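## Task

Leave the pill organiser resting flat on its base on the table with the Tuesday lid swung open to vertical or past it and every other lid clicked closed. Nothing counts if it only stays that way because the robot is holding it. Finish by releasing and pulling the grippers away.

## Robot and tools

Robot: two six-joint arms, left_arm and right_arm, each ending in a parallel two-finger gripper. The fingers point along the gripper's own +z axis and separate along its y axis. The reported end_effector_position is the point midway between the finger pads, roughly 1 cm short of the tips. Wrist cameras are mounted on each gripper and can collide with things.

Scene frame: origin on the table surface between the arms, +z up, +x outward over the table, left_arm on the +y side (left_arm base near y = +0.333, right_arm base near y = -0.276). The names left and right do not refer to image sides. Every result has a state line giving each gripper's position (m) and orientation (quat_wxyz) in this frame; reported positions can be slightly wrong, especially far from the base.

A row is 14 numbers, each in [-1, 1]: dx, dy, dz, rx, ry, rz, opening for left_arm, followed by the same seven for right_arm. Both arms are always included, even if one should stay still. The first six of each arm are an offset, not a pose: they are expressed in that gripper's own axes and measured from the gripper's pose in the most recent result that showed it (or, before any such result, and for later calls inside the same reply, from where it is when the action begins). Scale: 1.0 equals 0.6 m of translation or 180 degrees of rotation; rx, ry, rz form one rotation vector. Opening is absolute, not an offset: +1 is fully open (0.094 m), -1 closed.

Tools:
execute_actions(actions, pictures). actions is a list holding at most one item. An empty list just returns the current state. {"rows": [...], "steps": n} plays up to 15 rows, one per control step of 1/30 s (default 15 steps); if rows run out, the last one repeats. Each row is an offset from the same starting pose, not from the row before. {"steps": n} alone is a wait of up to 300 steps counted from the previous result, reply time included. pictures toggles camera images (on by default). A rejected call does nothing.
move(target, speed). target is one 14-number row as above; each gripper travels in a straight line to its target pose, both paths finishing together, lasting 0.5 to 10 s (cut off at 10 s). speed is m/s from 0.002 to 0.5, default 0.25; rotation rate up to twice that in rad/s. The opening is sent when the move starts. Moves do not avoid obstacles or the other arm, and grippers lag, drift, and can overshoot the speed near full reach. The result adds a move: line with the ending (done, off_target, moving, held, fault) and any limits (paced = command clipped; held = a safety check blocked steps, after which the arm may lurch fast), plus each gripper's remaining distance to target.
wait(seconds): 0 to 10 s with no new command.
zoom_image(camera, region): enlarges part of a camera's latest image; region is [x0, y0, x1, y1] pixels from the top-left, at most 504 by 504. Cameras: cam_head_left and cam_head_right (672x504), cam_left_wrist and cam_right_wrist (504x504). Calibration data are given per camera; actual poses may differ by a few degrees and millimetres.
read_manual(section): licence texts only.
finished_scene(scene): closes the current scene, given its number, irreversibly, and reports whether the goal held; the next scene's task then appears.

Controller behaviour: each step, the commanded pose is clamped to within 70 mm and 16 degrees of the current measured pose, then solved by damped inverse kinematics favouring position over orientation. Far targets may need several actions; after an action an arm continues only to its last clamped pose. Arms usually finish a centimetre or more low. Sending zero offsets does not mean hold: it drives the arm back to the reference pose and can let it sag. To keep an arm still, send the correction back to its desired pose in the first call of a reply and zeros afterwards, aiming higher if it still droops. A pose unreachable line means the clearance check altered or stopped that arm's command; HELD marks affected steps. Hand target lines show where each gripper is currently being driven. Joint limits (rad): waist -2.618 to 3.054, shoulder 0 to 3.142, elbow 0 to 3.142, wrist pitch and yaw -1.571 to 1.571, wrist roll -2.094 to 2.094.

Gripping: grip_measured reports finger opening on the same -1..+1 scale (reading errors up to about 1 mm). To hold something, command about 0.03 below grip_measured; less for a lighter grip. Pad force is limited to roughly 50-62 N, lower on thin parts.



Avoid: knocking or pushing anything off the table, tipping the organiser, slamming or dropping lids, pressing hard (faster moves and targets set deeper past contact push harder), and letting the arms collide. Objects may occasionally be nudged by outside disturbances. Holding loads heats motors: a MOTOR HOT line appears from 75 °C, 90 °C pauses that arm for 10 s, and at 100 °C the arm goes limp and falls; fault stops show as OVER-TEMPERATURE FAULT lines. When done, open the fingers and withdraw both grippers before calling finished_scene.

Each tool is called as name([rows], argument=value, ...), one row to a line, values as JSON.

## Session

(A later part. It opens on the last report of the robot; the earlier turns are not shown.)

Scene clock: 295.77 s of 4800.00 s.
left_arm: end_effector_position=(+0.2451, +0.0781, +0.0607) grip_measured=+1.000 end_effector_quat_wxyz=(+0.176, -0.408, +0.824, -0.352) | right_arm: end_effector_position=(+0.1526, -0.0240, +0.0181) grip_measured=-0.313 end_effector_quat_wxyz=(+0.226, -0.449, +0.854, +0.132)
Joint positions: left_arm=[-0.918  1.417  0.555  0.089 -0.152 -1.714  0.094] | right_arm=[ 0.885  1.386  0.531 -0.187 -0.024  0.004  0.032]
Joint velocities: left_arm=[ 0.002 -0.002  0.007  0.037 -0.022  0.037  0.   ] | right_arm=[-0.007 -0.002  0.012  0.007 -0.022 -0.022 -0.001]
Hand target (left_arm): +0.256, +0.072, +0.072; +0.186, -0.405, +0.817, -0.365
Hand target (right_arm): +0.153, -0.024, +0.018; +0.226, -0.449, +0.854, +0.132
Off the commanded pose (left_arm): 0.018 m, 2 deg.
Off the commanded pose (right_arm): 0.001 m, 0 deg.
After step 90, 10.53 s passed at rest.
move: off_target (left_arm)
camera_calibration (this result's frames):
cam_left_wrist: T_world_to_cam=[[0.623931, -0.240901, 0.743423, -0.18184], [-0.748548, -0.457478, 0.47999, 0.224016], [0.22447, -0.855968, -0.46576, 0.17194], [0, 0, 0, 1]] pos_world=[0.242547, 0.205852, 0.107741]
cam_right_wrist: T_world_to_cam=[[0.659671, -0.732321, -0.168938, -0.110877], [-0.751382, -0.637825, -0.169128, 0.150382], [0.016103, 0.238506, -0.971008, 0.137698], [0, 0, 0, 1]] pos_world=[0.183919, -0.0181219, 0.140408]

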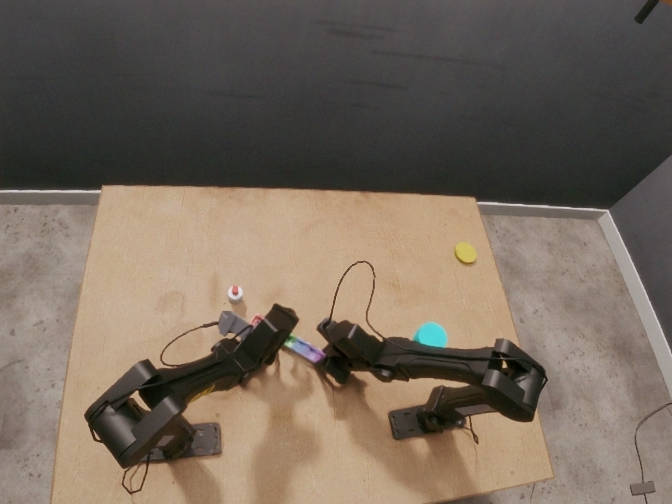

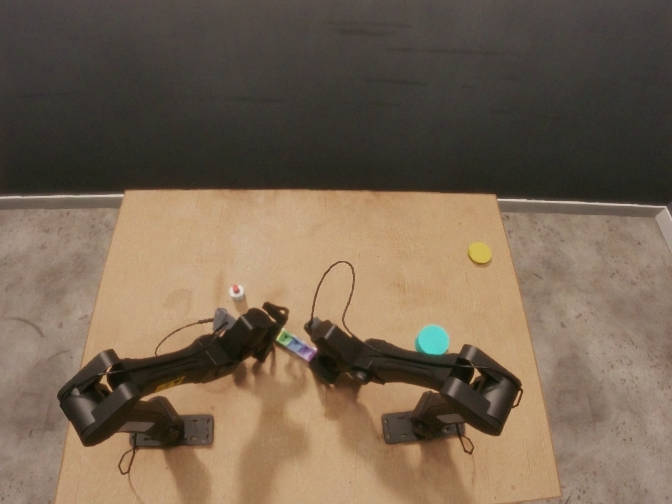

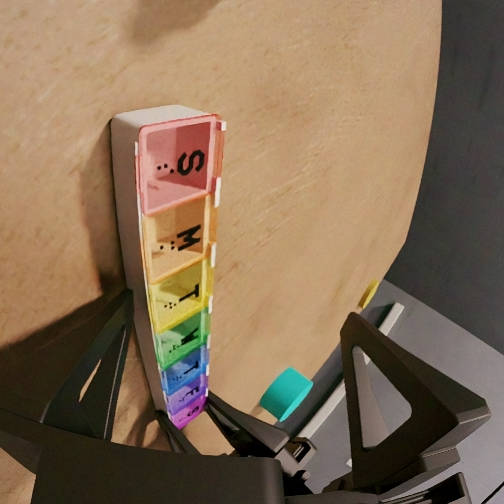

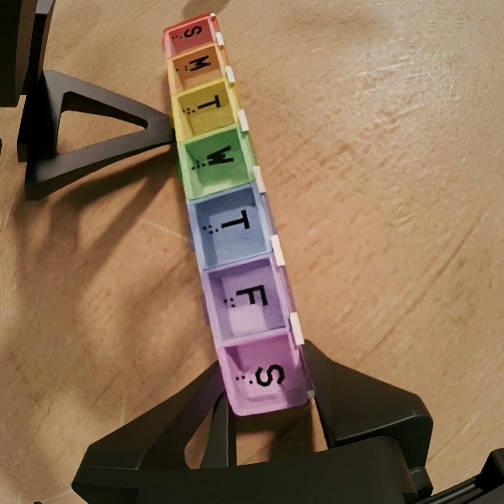

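move(target=[-0.003,-0.035,0.009,0.014,0,0,1,0,0,0.001,0,0,0,-0.35], speed=0.02)

Scene clock: 307.30 s of 4800.00 s.
left_arm: end_effector_position=(+0.2472, +0.0770, +0.0582) grip_measured=+1.000 end_effector_quat_wxyz=(+0.174, -0.406, +0.824, -0.354) | right_arm: end_effector_position=(+0.1526, -0.0240, +0.0181) grip_measured=-0.313 end_effector_quat_wxyz=(+0.226, -0.449, +0.854, +0.132)
Joint positions: left_arm=[-0.911  1.433  0.555  0.107 -0.142 -1.708  0.094] | right_arm=[ 0.885  1.386  0.531 -0.187 -0.024  0.004  0.032]
Joint velocities: left_arm=[ 0.002 -0.007 -0.017  0.066 -0.051 -0.051  0.   ] | right_arm=[-0.002  0.017  0.002 -0.037  0.022 -0.037 -0.   ]
Hand target (left_arm): +0.260, +0.069, +0.073; +0.185, -0.403, +0.816, -0.371
Hand target (right_arm): +0.153, -0.024, +0.018; +0.226, -0.449, +0.854, +0.132
Off the commanded pose (left_arm): 0.021 m, 2 deg.
Off the commanded pose (right_arm): 0.001 m, 0 deg.
After step 90, 7.17 s passed at rest.
move: off_target (left_arm)
camera_calibration (this result's frames):
cam_left_wrist: T_world_to_cam=[[0.623978, -0.241243, 0.743272, -0.181574], [-0.749785, -0.452813, 0.482476, 0.22607], [0.220169, -0.858348, -0.463426, 0.170518], [0, 0, 0, 1]] pos_world=[0.245259, 0.204928, 0.104908]
cam_right_wrist: T_world_to_cam=[[0.659671, -0.732321, -0.168938, -0.110877], [-0.751382, -0.637825, -0.169128, 0.150382], [0.016103, 0.238506, -0.971008, 0.137698], [0, 0, 0, 1]] pos_world=[0.183919, -0.0181219, 0.140408]

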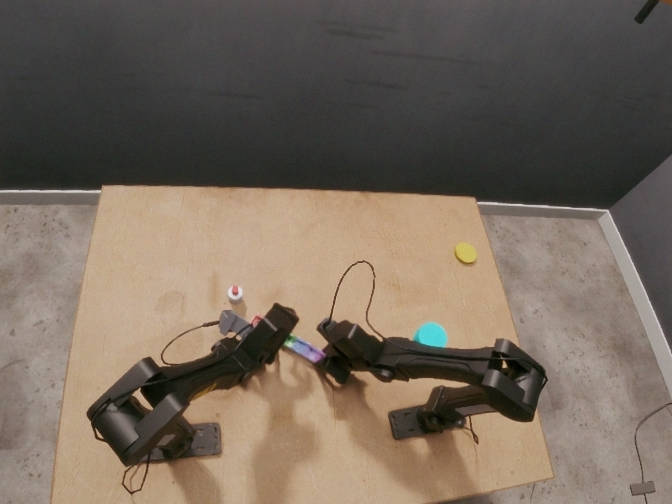

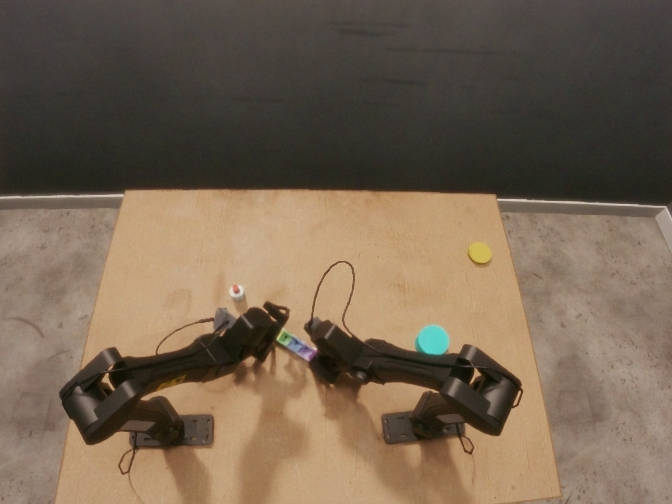

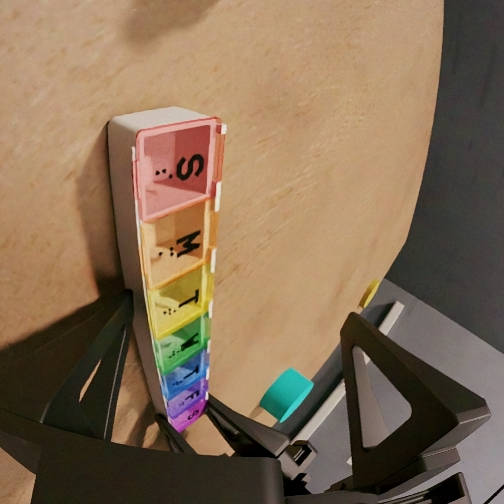

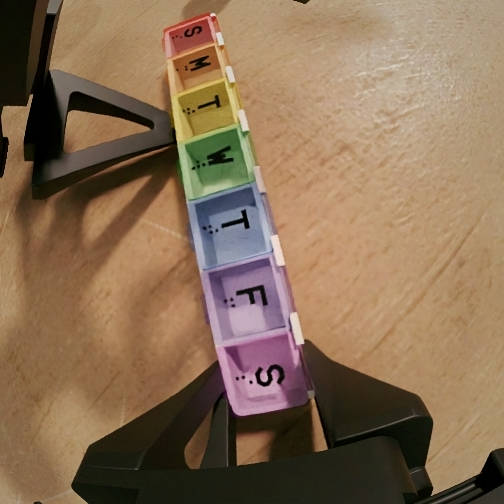

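move(target=[-0.0025,-0.0615,-0.025,0.014,0,0,1,0,0,0.001,0,0,0,-0.35], speed=0.02)

Scene clock: 313.80 s of 4800.00 s.
left_arm: end_effector_position=(+0.2475, +0.0748, +0.0678) grip_measured=+1.000 end_effector_quat_wxyz=(+0.168, -0.406, +0.831, -0.342) | right_arm: end_effector_position=(+0.1526, -0.0240, +0.0181) grip_measured=-0.313 end_effector_quat_wxyz=(+0.226, -0.449, +0.854, +0.132)
Joint positions: left_arm=[-0.911  1.418  0.613  0.007 -0.134 -1.706  0.094] | right_arm=[ 0.885  1.386  0.531 -0.187 -0.024  0.005  0.032]
Joint velocities: left_arm=[ 0.007 -0.007 -0.022  0.007  0.022 -0.022  0.   ] | right_arm=[ 0.007 -0.002 -0.012  0.051 -0.066 -0.007 -0.001]
Hand target (left_arm): +0.259, +0.069, +0.095; +0.183, -0.402, +0.816, -0.372
Hand target (right_arm): +0.153, -0.024, +0.018; +0.226, -0.449, +0.854, +0.132
Off the commanded pose (left_arm): 0.031 m, 4 deg.
Off the commanded pose (right_arm): 0.001 m, 0 deg.
After step 90, 1.27 s passed at rest.
move: off_target (left_arm)
camera_calibration (this result's frames):
cam_left_wrist: T_world_to_cam=[[0.637859, -0.25882, 0.725361, -0.190259], [-0.742466, -0.456923, 0.489863, 0.218612], [0.204648, -0.851019, -0.483618, 0.177699], [0, 0, 0, 1]] pos_world=[0.247304, 0.201871, 0.116855]
cam_right_wrist: T_world_to_cam=[[0.659402, -0.732521, -0.16912, -0.110837], [-0.75162, -0.63756, -0.16907, 0.150423], [0.016023, 0.238599, -0.970986, 0.137712], [0, 0, 0, 1]] pos_world=[0.183941, -0.0181447, 0.140404]

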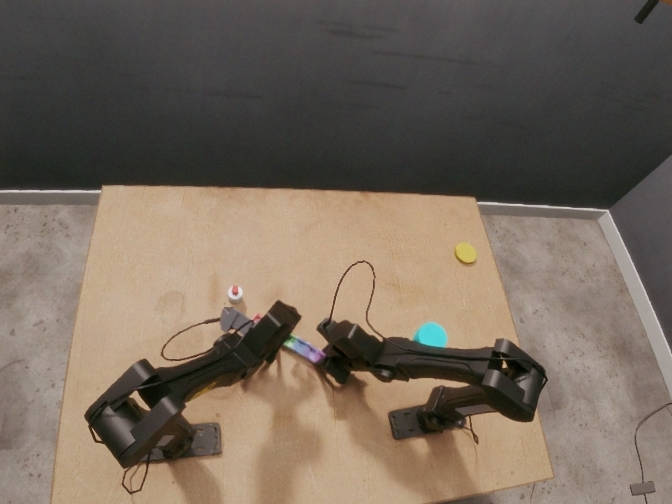

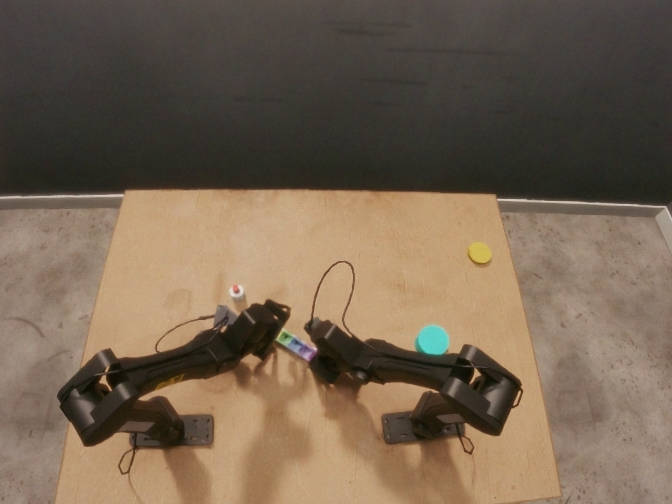

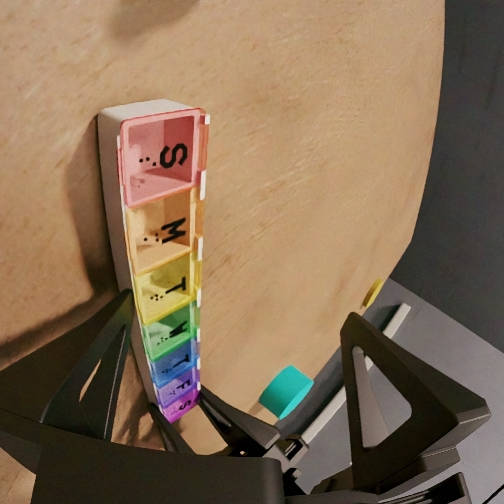

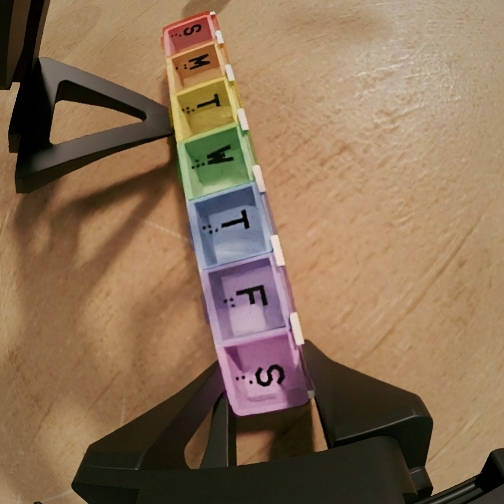

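zoom_image(camera="cam_left_wrist", region=[90, 230, 230, 370])

zoom_image(camera="cam_right_wrist", region=[120, 70, 260, 190])

Region (90, 230, 230, 370) of cam_left_wrist's 504x504 image, scaled by 3.600, with more detail than that image has.

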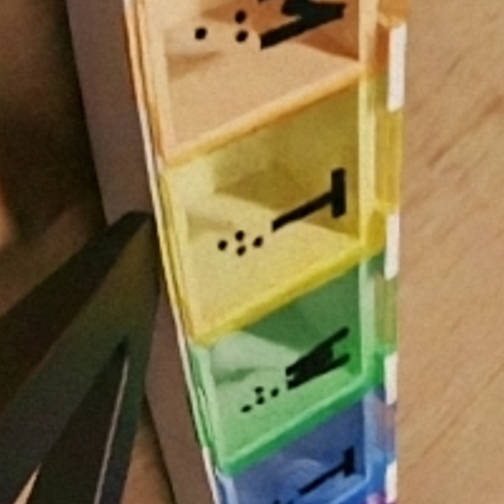

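Region (120, 70, 260, 190) of cam_right_wrist's 504x504 image, scaled by 3.600, with more detail than that image has; it fills the top 432 rows of this view, and the rest is white.

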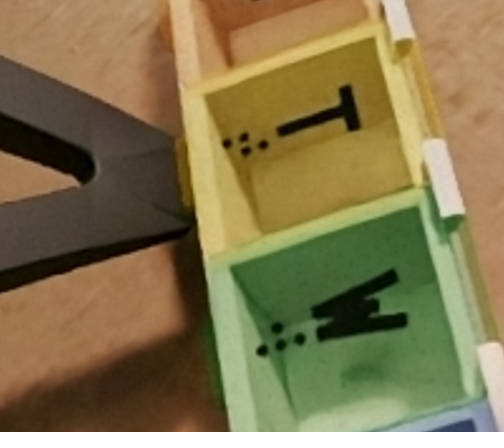

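move(target=[-0.004,-0.072,-0.039,0.02,0,0,1,0,0,0.001,0,0,0,-0.35], speed=0.02)

Scene clock: 322.60 s of 4800.00 s.
left_arm: end_effector_position=(+0.2505, +0.0701, +0.0901) grip_measured=+1.000 end_effector_quat_wxyz=(+0.167, -0.403, +0.831, -0.345) | right_arm: end_effector_position=(+0.1526, -0.0240, +0.0181) grip_measured=-0.313 end_effector_quat_wxyz=(+0.226, -0.449, +0.854, +0.132)
Joint positions: left_arm=[-0.911  1.386  0.685 -0.092 -0.129 -1.701  0.094] | right_arm=[ 0.885  1.386  0.531 -0.187 -0.024  0.005  0.032]
Joint velocities: left_arm=[ 0.012  0.007  0.007 -0.081 -0.007  0.022  0.   ] | right_arm=[ 0.002 -0.007  0.012  0.007 -0.037  0.007  0.001]
Hand target (left_arm): +0.260, +0.068, +0.115; +0.181, -0.400, +0.820, -0.369
Hand target (right_arm): +0.153, -0.024, +0.018; +0.226, -0.449, +0.854, +0.132
Off the commanded pose (left_arm): 0.027 m, 3 deg.
Off the commanded pose (right_arm): 0.001 m, 0 deg.
After step 90, 3.10 s passed at rest.
move: off_target (left_arm)
camera_calibration (this result's frames):
cam_left_wrist: T_world_to_cam=[[0.633854, -0.260649, 0.728211, -0.208709], [-0.747108, -0.449964, 0.489247, 0.208473], [0.200147, -0.854163, -0.479945, 0.184831], [0, 0, 0, 1]] pos_world=[0.251049, 0.197281, 0.138698]
cam_right_wrist: T_world_to_cam=[[0.659402, -0.732521, -0.16912, -0.110837], [-0.75162, -0.63756, -0.16907, 0.150423], [0.016023, 0.238599, -0.970986, 0.137712], [0, 0, 0, 1]] pos_world=[0.183941, -0.0181447, 0.140404]

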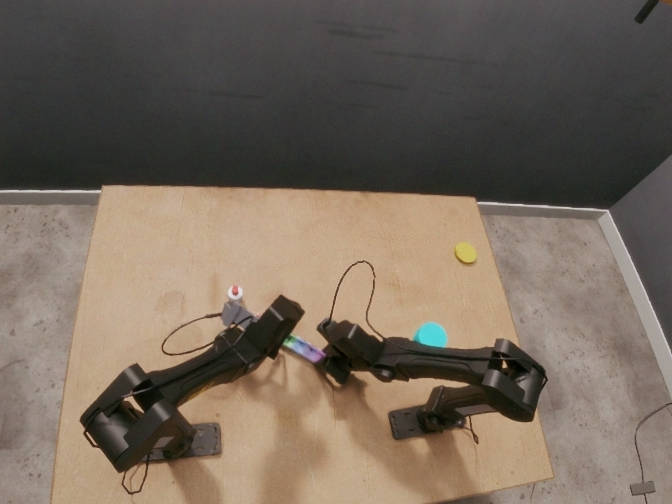

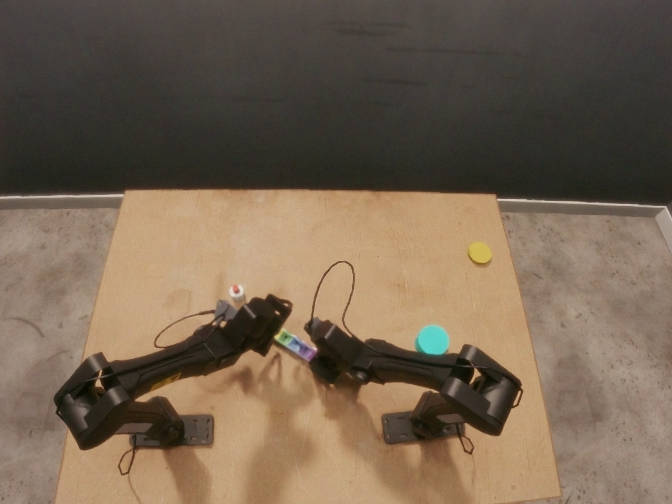

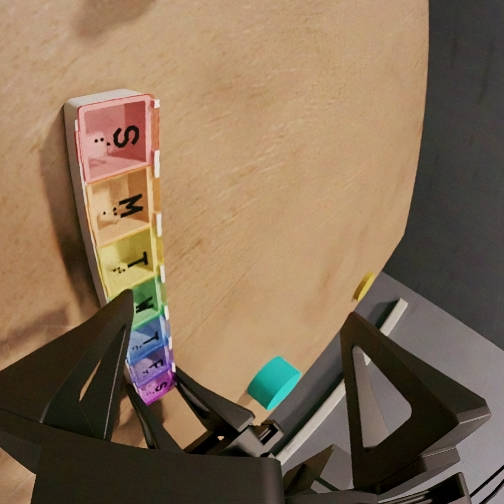

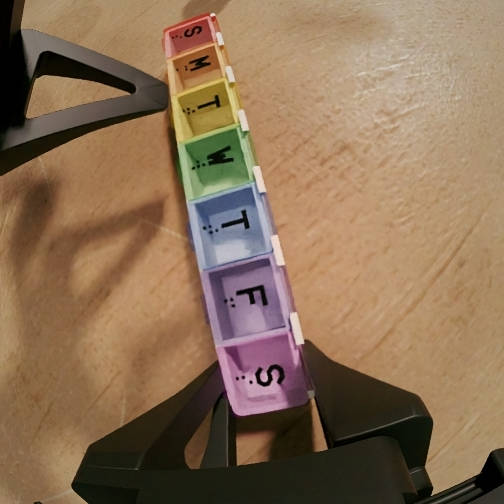

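zoom_image(camera="cam_right_wrist", region=[120, 60, 260, 190])

Region (120, 60, 260, 190) of cam_right_wrist's 504x504 image, scaled by 3.600, with more detail than that image has; it fills the top 468 rows of this view, and the rest is white.

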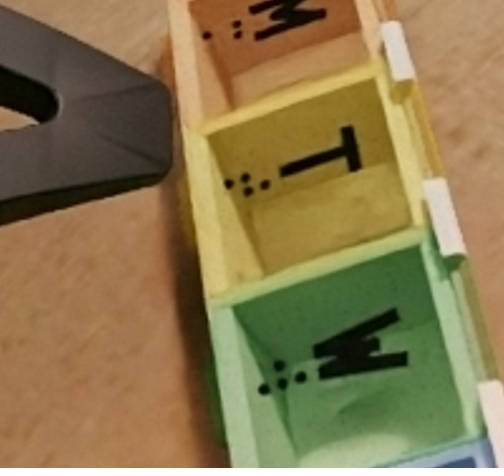

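move(target=[-0.005,0.031,-0.055,0.125,-0.014,-0.010,1,0,0,0.001,0,0,0,-0.35], speed=0.1)

Scene clock: 355.10 s of 4800.00 s.
left_arm: end_effector_position=(+0.2242, +0.0948, +0.0923) grip_measured=+1.000 end_effector_quat_wxyz=(+0.245, -0.388, +0.747, -0.482) | right_arm: end_effector_position=(+0.1526, -0.0240, +0.0181) grip_measured=-0.313 end_effector_quat_wxyz=(+0.226, -0.449, +0.854, +0.132)
Joint positions: left_arm=[-1.009  1.211  0.238  0.523 -0.298 -1.72   0.094] | right_arm=[ 0.885  1.386  0.531 -0.187 -0.024  0.005  0.032]
Joint velocities: left_arm=[-0.007 -0.002 -0.022 -0.007  0.022  0.022  0.   ] | right_arm=[ 0.007 -0.002 -0.002 -0.037 -0.037  0.051 -0.001]
Hand target (left_arm): +0.223, +0.095, +0.101; +0.253, -0.381, +0.739, -0.495
Hand target (right_arm): +0.153, -0.024, +0.018; +0.226, -0.449, +0.854, +0.132
Off the commanded pose (left_arm): 0.008 m, 2 deg.
Off the commanded pose (right_arm): 0.001 m, 0 deg.
After step 90, 26.90 s passed at rest.
move: done
camera_calibration (this result's frames):
cam_left_wrist: T_world_to_cam=[[0.410563, -0.0517223, 0.910364, -0.173784], [-0.844868, -0.397119, 0.358463, 0.227824], [0.342982, -0.916309, -0.206741, 0.160895], [0, 0, 0, 1]] pos_world=[0.208647, 0.228914, 0.109804]
cam_right_wrist: T_world_to_cam=[[0.659402, -0.732521, -0.16912, -0.110837], [-0.75162, -0.63756, -0.16907, 0.150423], [0.016023, 0.238599, -0.970986, 0.137712], [0, 0, 0, 1]] pos_world=[0.183941, -0.0181447, 0.140404]

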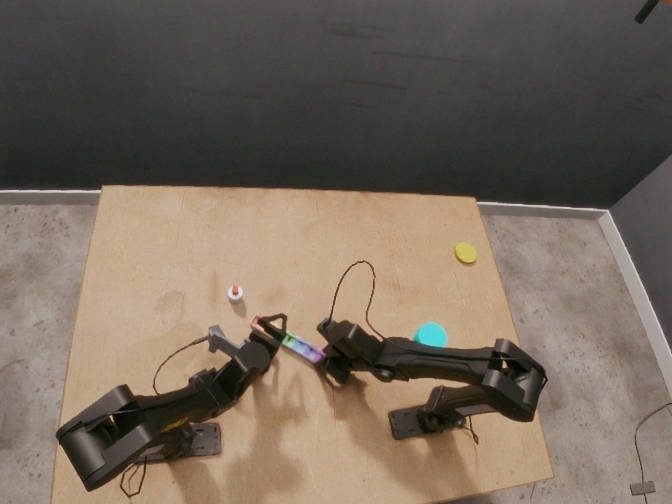

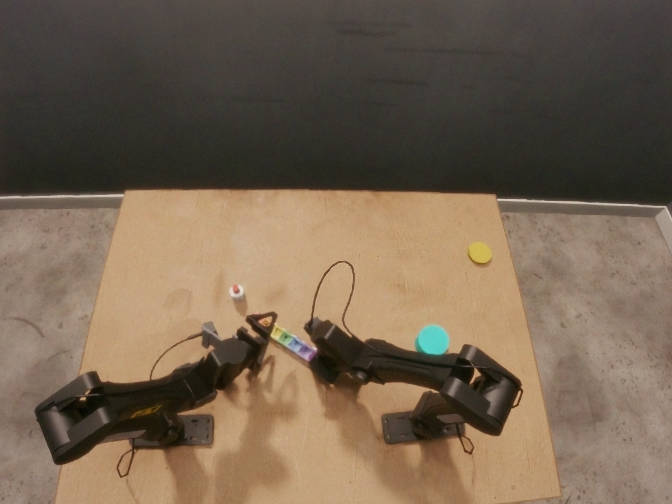

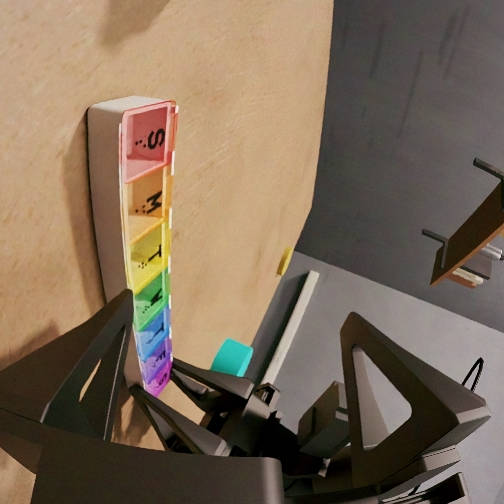

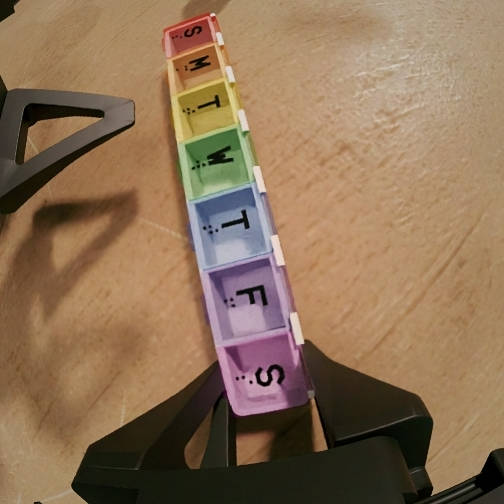

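move(target=[0,0.027,0.0125,0.01,0,0,1,0,0,0.001,0,0,0,-0.35], speed=0.05)

Scene clock: 361.37 s of 4800.00 s.
left_arm: end_effector_position=(+0.2260, +0.0923, +0.0803) grip_measured=+1.000 end_effector_quat_wxyz=(+0.247, -0.387, +0.734, -0.501) | right_arm: end_effector_position=(+0.1526, -0.0240, +0.0181) grip_measured=-0.313 end_effector_quat_wxyz=(+0.226, -0.449, +0.854, +0.132)
Joint positions: left_arm=[-1.009  1.341  0.183  0.753 -0.298 -1.723  0.094] | right_arm=[ 0.885  1.386  0.531 -0.187 -0.024  0.005  0.032]
Joint velocities: left_arm=[ 0.022  0.002 -0.007 -0.037 -0.022 -0.022  0.   ] | right_arm=[ 0.007  0.002 -0.012  0.037 -0.066  0.007 -0.001]
Hand target (left_arm): +0.224, +0.095, +0.074; +0.251, -0.384, +0.739, -0.493
Hand target (right_arm): +0.153, -0.024, +0.018; +0.226, -0.449, +0.854, +0.132
Off the commanded pose (left_arm): 0.007 m, 1 deg.
Off the commanded pose (right_arm): 0.001 m, 0 deg.
After step 90, 2.17 s passed at rest.
move: done
camera_calibration (this result's frames):
cam_left_wrist: T_world_to_cam=[[0.38824, -0.0164428, 0.921412, -0.162828], [-0.853001, -0.384836, 0.352547, 0.233881], [0.348796, -0.922838, -0.163435, 0.151356], [0, 0, 0, 1]] pos_world=[0.209925, 0.227005, 0.0923142]
cam_right_wrist: T_world_to_cam=[[0.659402, -0.732521, -0.16912, -0.110837], [-0.75162, -0.63756, -0.16907, 0.150423], [0.016023, 0.238599, -0.970986, 0.137712], [0, 0, 0, 1]] pos_world=[0.183941, -0.0181447, 0.140404]

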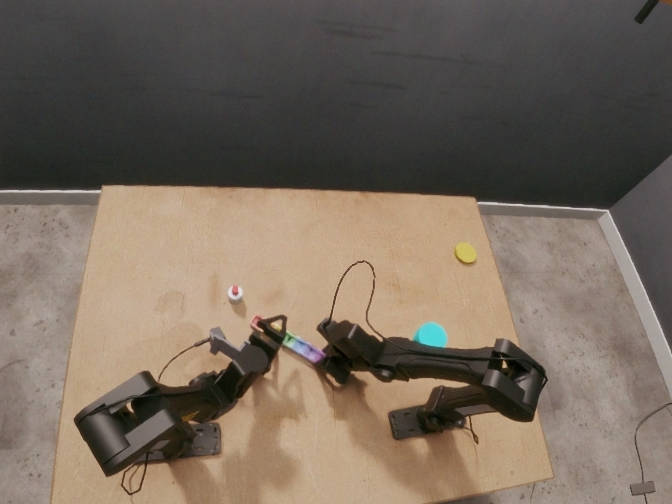

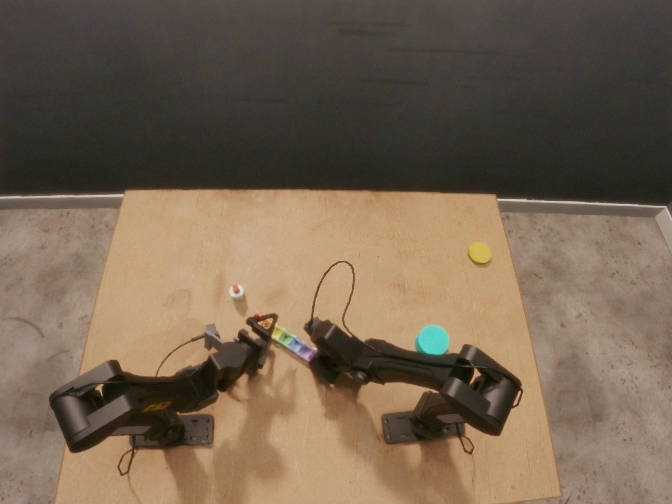

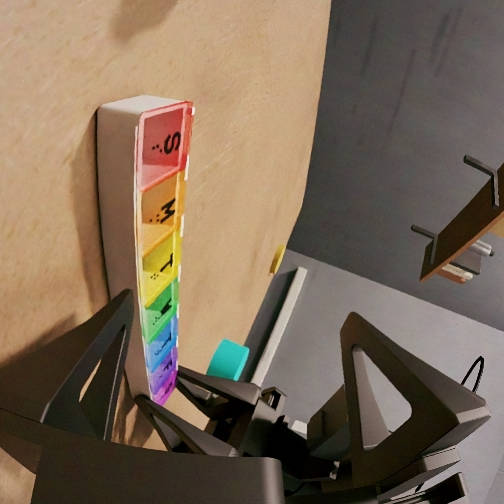

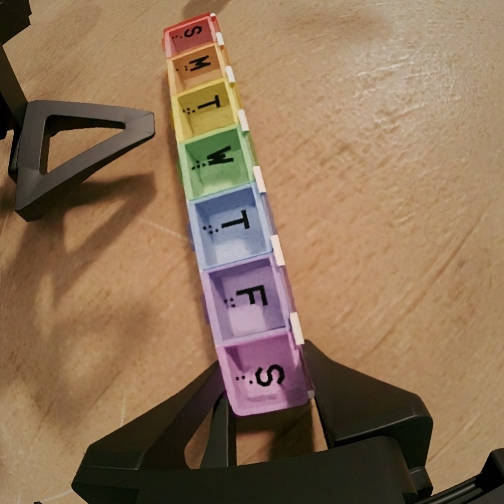

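move(target=[0,0.030,0.006,0.0,0,0,1,0,0,0.001,0,0,0,-0.35], speed=0.05)

Scene clock: 367.80 s of 4800.00 s.
left_arm: end_effector_position=(+0.2262, +0.0919, +0.0682) grip_measured=+1.000 end_effector_quat_wxyz=(+0.245, -0.390, +0.729, -0.507) | right_arm: end_effector_position=(+0.1526, -0.0240, +0.0181) grip_measured=-0.313 end_effector_quat_wxyz=(+0.226, -0.449, +0.854, +0.132)
Joint positions: left_arm=[-1.009  1.457  0.153  0.911 -0.298 -1.733  0.094] | right_arm=[ 0.885  1.386  0.531 -0.187 -0.024  0.005  0.032]
Joint velocities: left_arm=[-0.002 -0.002 -0.012 -0.007  0.051  0.051  0.   ] | right_arm=[ 0.007  0.007 -0.012 -0.007  0.022 -0.081 -0.001]
Hand target (left_arm): +0.223, +0.094, +0.062; +0.247, -0.387, +0.734, -0.500
Hand target (right_arm): +0.153, -0.024, +0.018; +0.226, -0.449, +0.854, +0.132
Off the commanded pose (left_arm): 0.007 m, 1 deg.
Off the commanded pose (right_arm): 0.001 m, 0 deg.
After step 90, 2.37 s passed at rest.
move: done
camera_calibration (this result's frames):
cam_left_wrist: T_world_to_cam=[[0.386524, 0.000688236, 0.922279, -0.152974], [-0.852314, -0.38179, 0.357487, 0.23748], [0.352363, -0.924249, -0.146985, 0.147137], [0, 0, 0, 1]] pos_world=[0.20969, 0.226764, 0.0778151]
cam_right_wrist: T_world_to_cam=[[0.659402, -0.732521, -0.16912, -0.110837], [-0.75162, -0.63756, -0.16907, 0.150423], [0.016023, 0.238599, -0.970986, 0.137712], [0, 0, 0, 1]] pos_world=[0.183941, -0.0181447, 0.140404]

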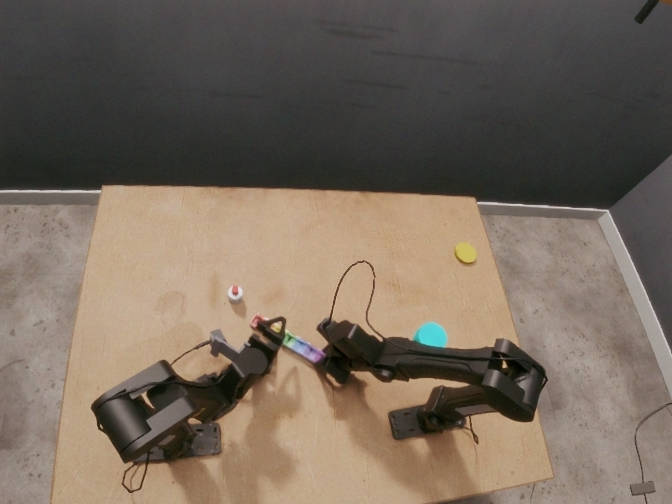

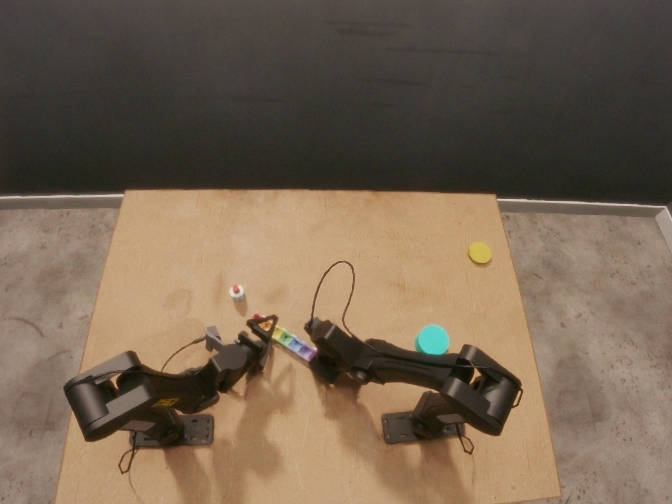

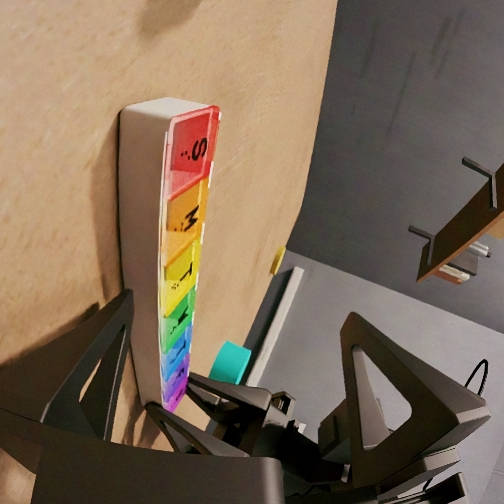

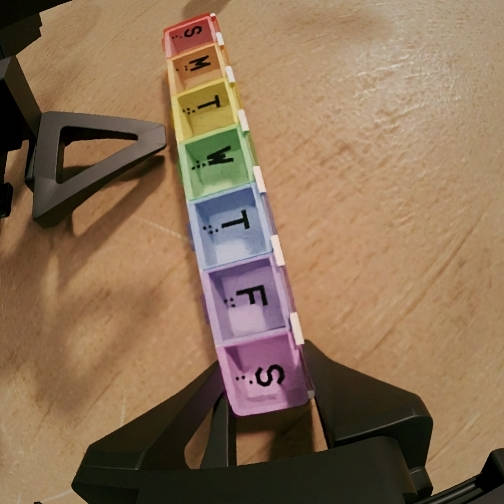

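move(target=[-0.0035,-0.0095,0.032,0.0,0,0,1,0,0,0.001,0,0,0,-0.35], speed=0.02)

Scene clock: 377.37 s of 4800.00 s.
left_arm: end_effector_position=(+0.2346, +0.0889, +0.0571) grip_measured=+1.000 end_effector_quat_wxyz=(+0.237, -0.394, +0.737, -0.496) | right_arm: end_effector_position=(+0.1526, -0.0240, +0.0181) grip_measured=-0.313 end_effector_quat_wxyz=(+0.226, -0.449, +0.854, +0.132)
Joint positions: left_arm=[-0.974  1.535  0.184  0.93  -0.258 -1.73   0.094] | right_arm=[ 0.885  1.386  0.531 -0.187 -0.024  0.005  0.032]
Joint velocities: left_arm=[-0.007  0.002  0.002 -0.007 -0.007 -0.051  0.   ] | right_arm=[-0.007 -0.012 -0.022  0.007  0.022 -0.037 -0.001]
Hand target (left_arm): +0.244, +0.083, +0.066; +0.245, -0.390, +0.729, -0.506
Hand target (right_arm): +0.153, -0.024, +0.018; +0.226, -0.449, +0.854, +0.132
Off the commanded pose (left_arm): 0.015 m, 2 deg.
Off the commanded pose (right_arm): 0.001 m, 0 deg.
After step 90, 5.33 s passed at rest.
move: off_target (left_arm)
camera_calibration (this result's frames):
cam_left_wrist: T_world_to_cam=[[0.412258, -0.0144957, 0.910952, -0.150084], [-0.843199, -0.384753, 0.375474, 0.244507], [0.345048, -0.922906, -0.17084, 0.142669], [0, 0, 0, 1]] pos_world=[0.218813, 0.223569, 0.0692873]
cam_right_wrist: T_world_to_cam=[[0.659402, -0.732521, -0.16912, -0.110837], [-0.75162, -0.63756, -0.16907, 0.150423], [0.016023, 0.238599, -0.970986, 0.137712], [0, 0, 0, 1]] pos_world=[0.183941, -0.0181447, 0.140404]

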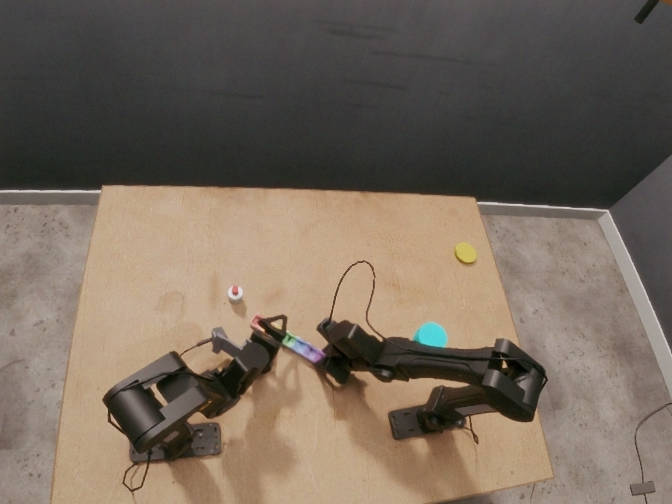

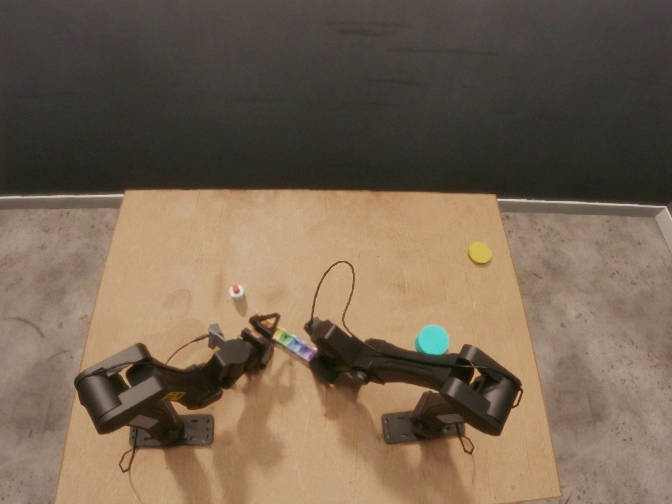

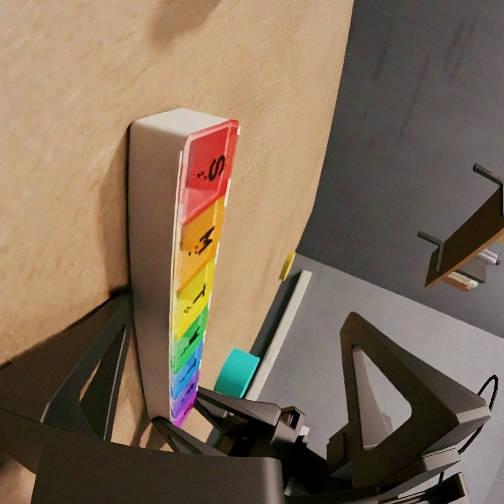

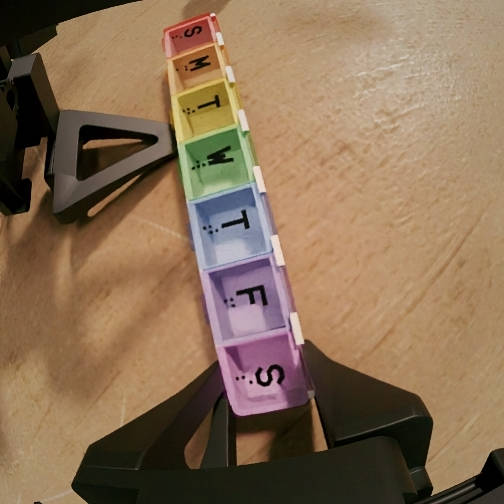

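move(target=[0.0,-0.0605,0.014,0.012,0,0,1,0,0,0.001,0,0,0,-0.35], speed=0.02)

Scene clock: 384.97 s of 4800.00 s.
left_arm: end_effector_position=(+0.2406, +0.0851, +0.0596) grip_measured=+1.000 end_effector_quat_wxyz=(+0.230, -0.395, +0.749, -0.479) | right_arm: end_effector_position=(+0.1536, -0.0247, +0.0181) grip_measured=-0.313 end_effector_quat_wxyz=(+0.227, -0.446, +0.856, +0.130)
Joint positions: left_arm=[-0.954  1.49   0.242  0.785 -0.231 -1.722  0.094] | right_arm=[ 0.885  1.386  0.531 -0.187 -0.017  0.01   0.032]
Joint velocities: left_arm=[ 0.007  0.002  0.002 -0.007  0.037 -0.007  0.   ] | right_arm=[-0.007 -0.012 -0.012  0.066  0.007  0.066  0.001]
Hand target (left_arm): +0.253, +0.078, +0.088; +0.245, -0.389, +0.727, -0.510
Hand target (right_arm): +0.153, -0.024, +0.018; +0.226, -0.449, +0.855, +0.132
Off the commanded pose (left_arm): 0.031 m, 5 deg.
Off the commanded pose (right_arm): 0.001 m, 0 deg.
After step 90, 2.53 s passed at rest.
move: off_target (left_arm)
camera_calibration (this result's frames):
cam_left_wrist: T_world_to_cam=[[0.439435, -0.0454935, 0.897121, -0.157936], [-0.834369, -0.390632, 0.388888, 0.244775], [0.332753, -0.919422, -0.209616, 0.14255], [0, 0, 0, 1]] pos_world=[0.226202, 0.219495, 0.076378]
cam_right_wrist: T_world_to_cam=[[0.654268, -0.737791, -0.166126, -0.111342], [-0.755992, -0.63218, -0.169776, 0.151544], [0.0202377, 0.236668, -0.97138, 0.137144], [0, 0, 0, 1]] pos_world=[0.184638, -0.0188015, 0.14045]

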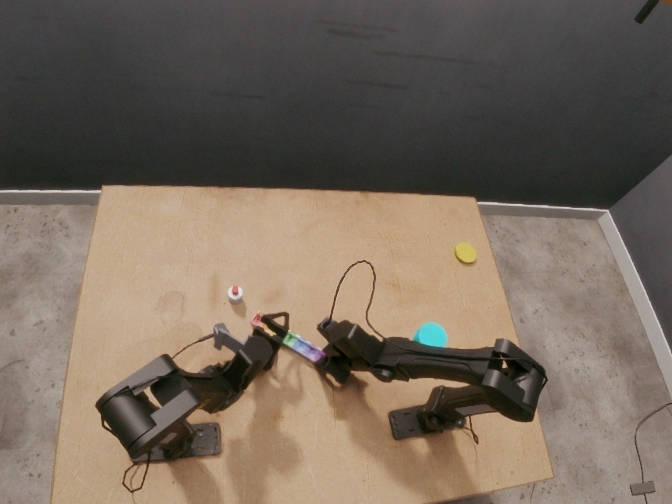

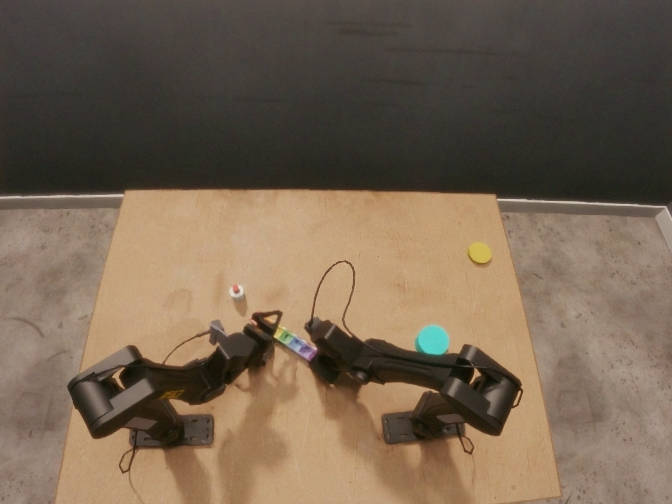

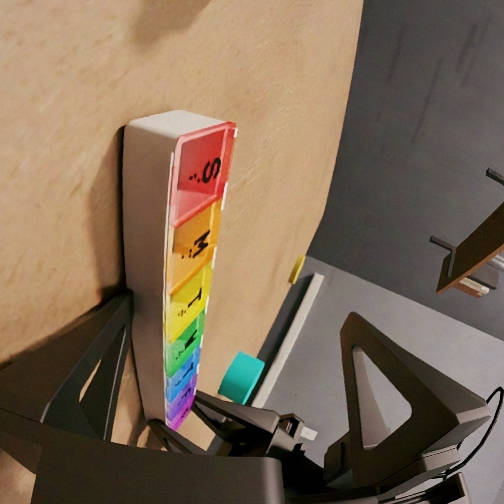

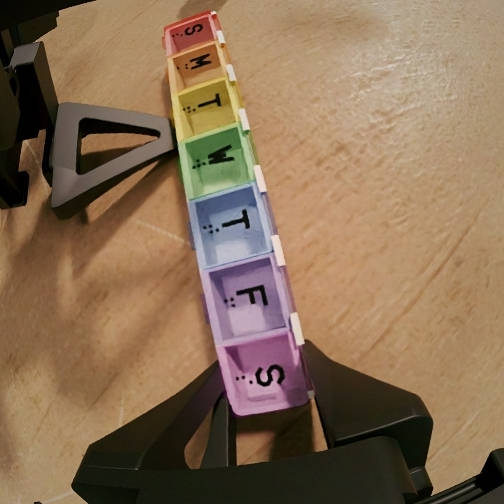

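move(target=[0.0,-0.055,-0.021,0.015,0,0,1,0,0,0.001,0,0,0,-0.35], speed=0.02)

Scene clock: 394.87 s of 4800.00 s.
left_arm: end_effector_position=(+0.2348, +0.0921, +0.0717) grip_measured=+1.000 end_effector_quat_wxyz=(+0.228, -0.396, +0.752, -0.474) | right_arm: end_effector_position=(+0.1536, -0.0247, +0.0181) grip_measured=-0.313 end_effector_quat_wxyz=(+0.227, -0.446, +0.856, +0.130)
Joint positions: left_arm=[-0.954  1.354  0.242  0.636 -0.23  -1.725  0.094] | right_arm=[ 0.885  1.386  0.531 -0.187 -0.017  0.01   0.032]
Joint velocities: left_arm=[-0.012 -0.007  0.002  0.022 -0.007 -0.022  0.   ] | right_arm=[-0.007 -0.007  0.012  0.022 -0.037 -0.037  0.   ]
Hand target (left_arm): +0.243, +0.085, +0.096; +0.240, -0.389, +0.738, -0.497
Hand target (right_arm): +0.154, -0.024, +0.018; +0.227, -0.446, +0.856, +0.130
Off the commanded pose (left_arm): 0.026 m, 3 deg.
Off the commanded pose (right_arm): 0.001 m, 0 deg.
After step 90, 4.90 s passed at rest.
move: off_target (left_arm)
camera_calibration (this result's frames):
cam_left_wrist: T_world_to_cam=[[0.448147, -0.0527904, 0.8924, -0.166972], [-0.830564, -0.39381, 0.393798, 0.236942], [0.330647, -0.917675, -0.220331, 0.154586], [0, 0, 0, 1]] pos_world=[0.22051, 0.226355, 0.0897583]
cam_right_wrist: T_world_to_cam=[[0.653998, -0.737989, -0.166308, -0.111302], [-0.756228, -0.631914, -0.169719, 0.151586], [0.0201583, 0.236763, -0.971358, 0.137158], [0, 0, 0, 1]] pos_world=[0.18466, -0.0188245, 0.140446]

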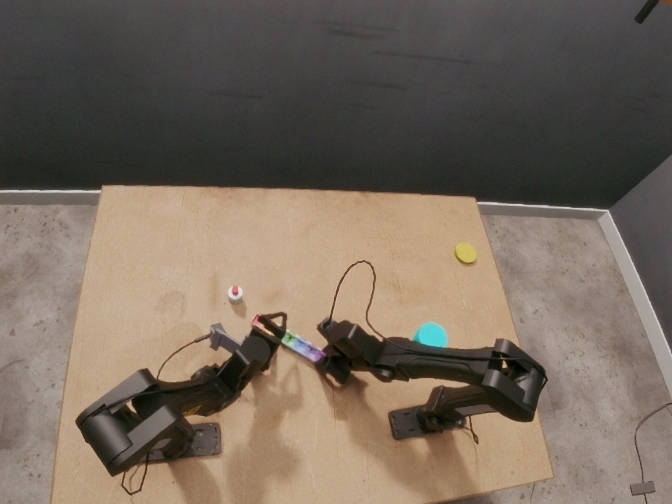

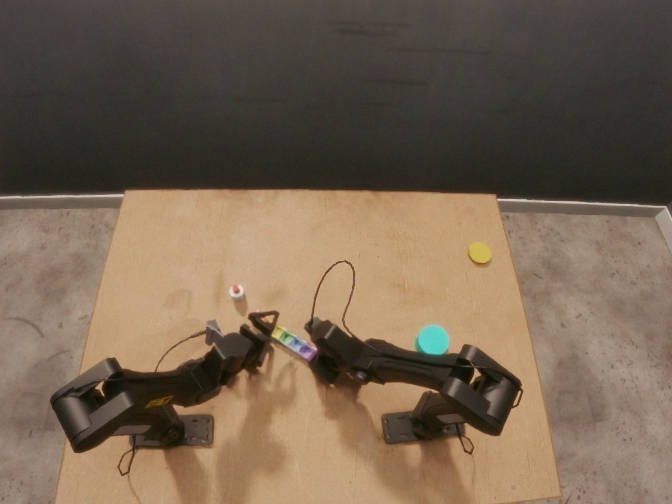

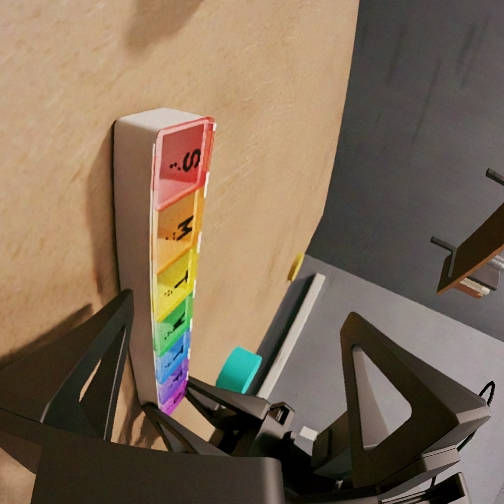

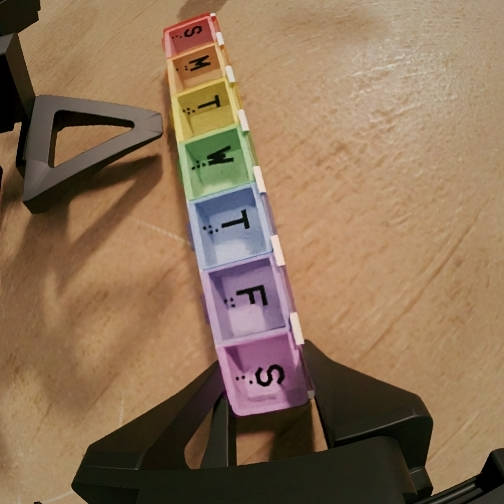

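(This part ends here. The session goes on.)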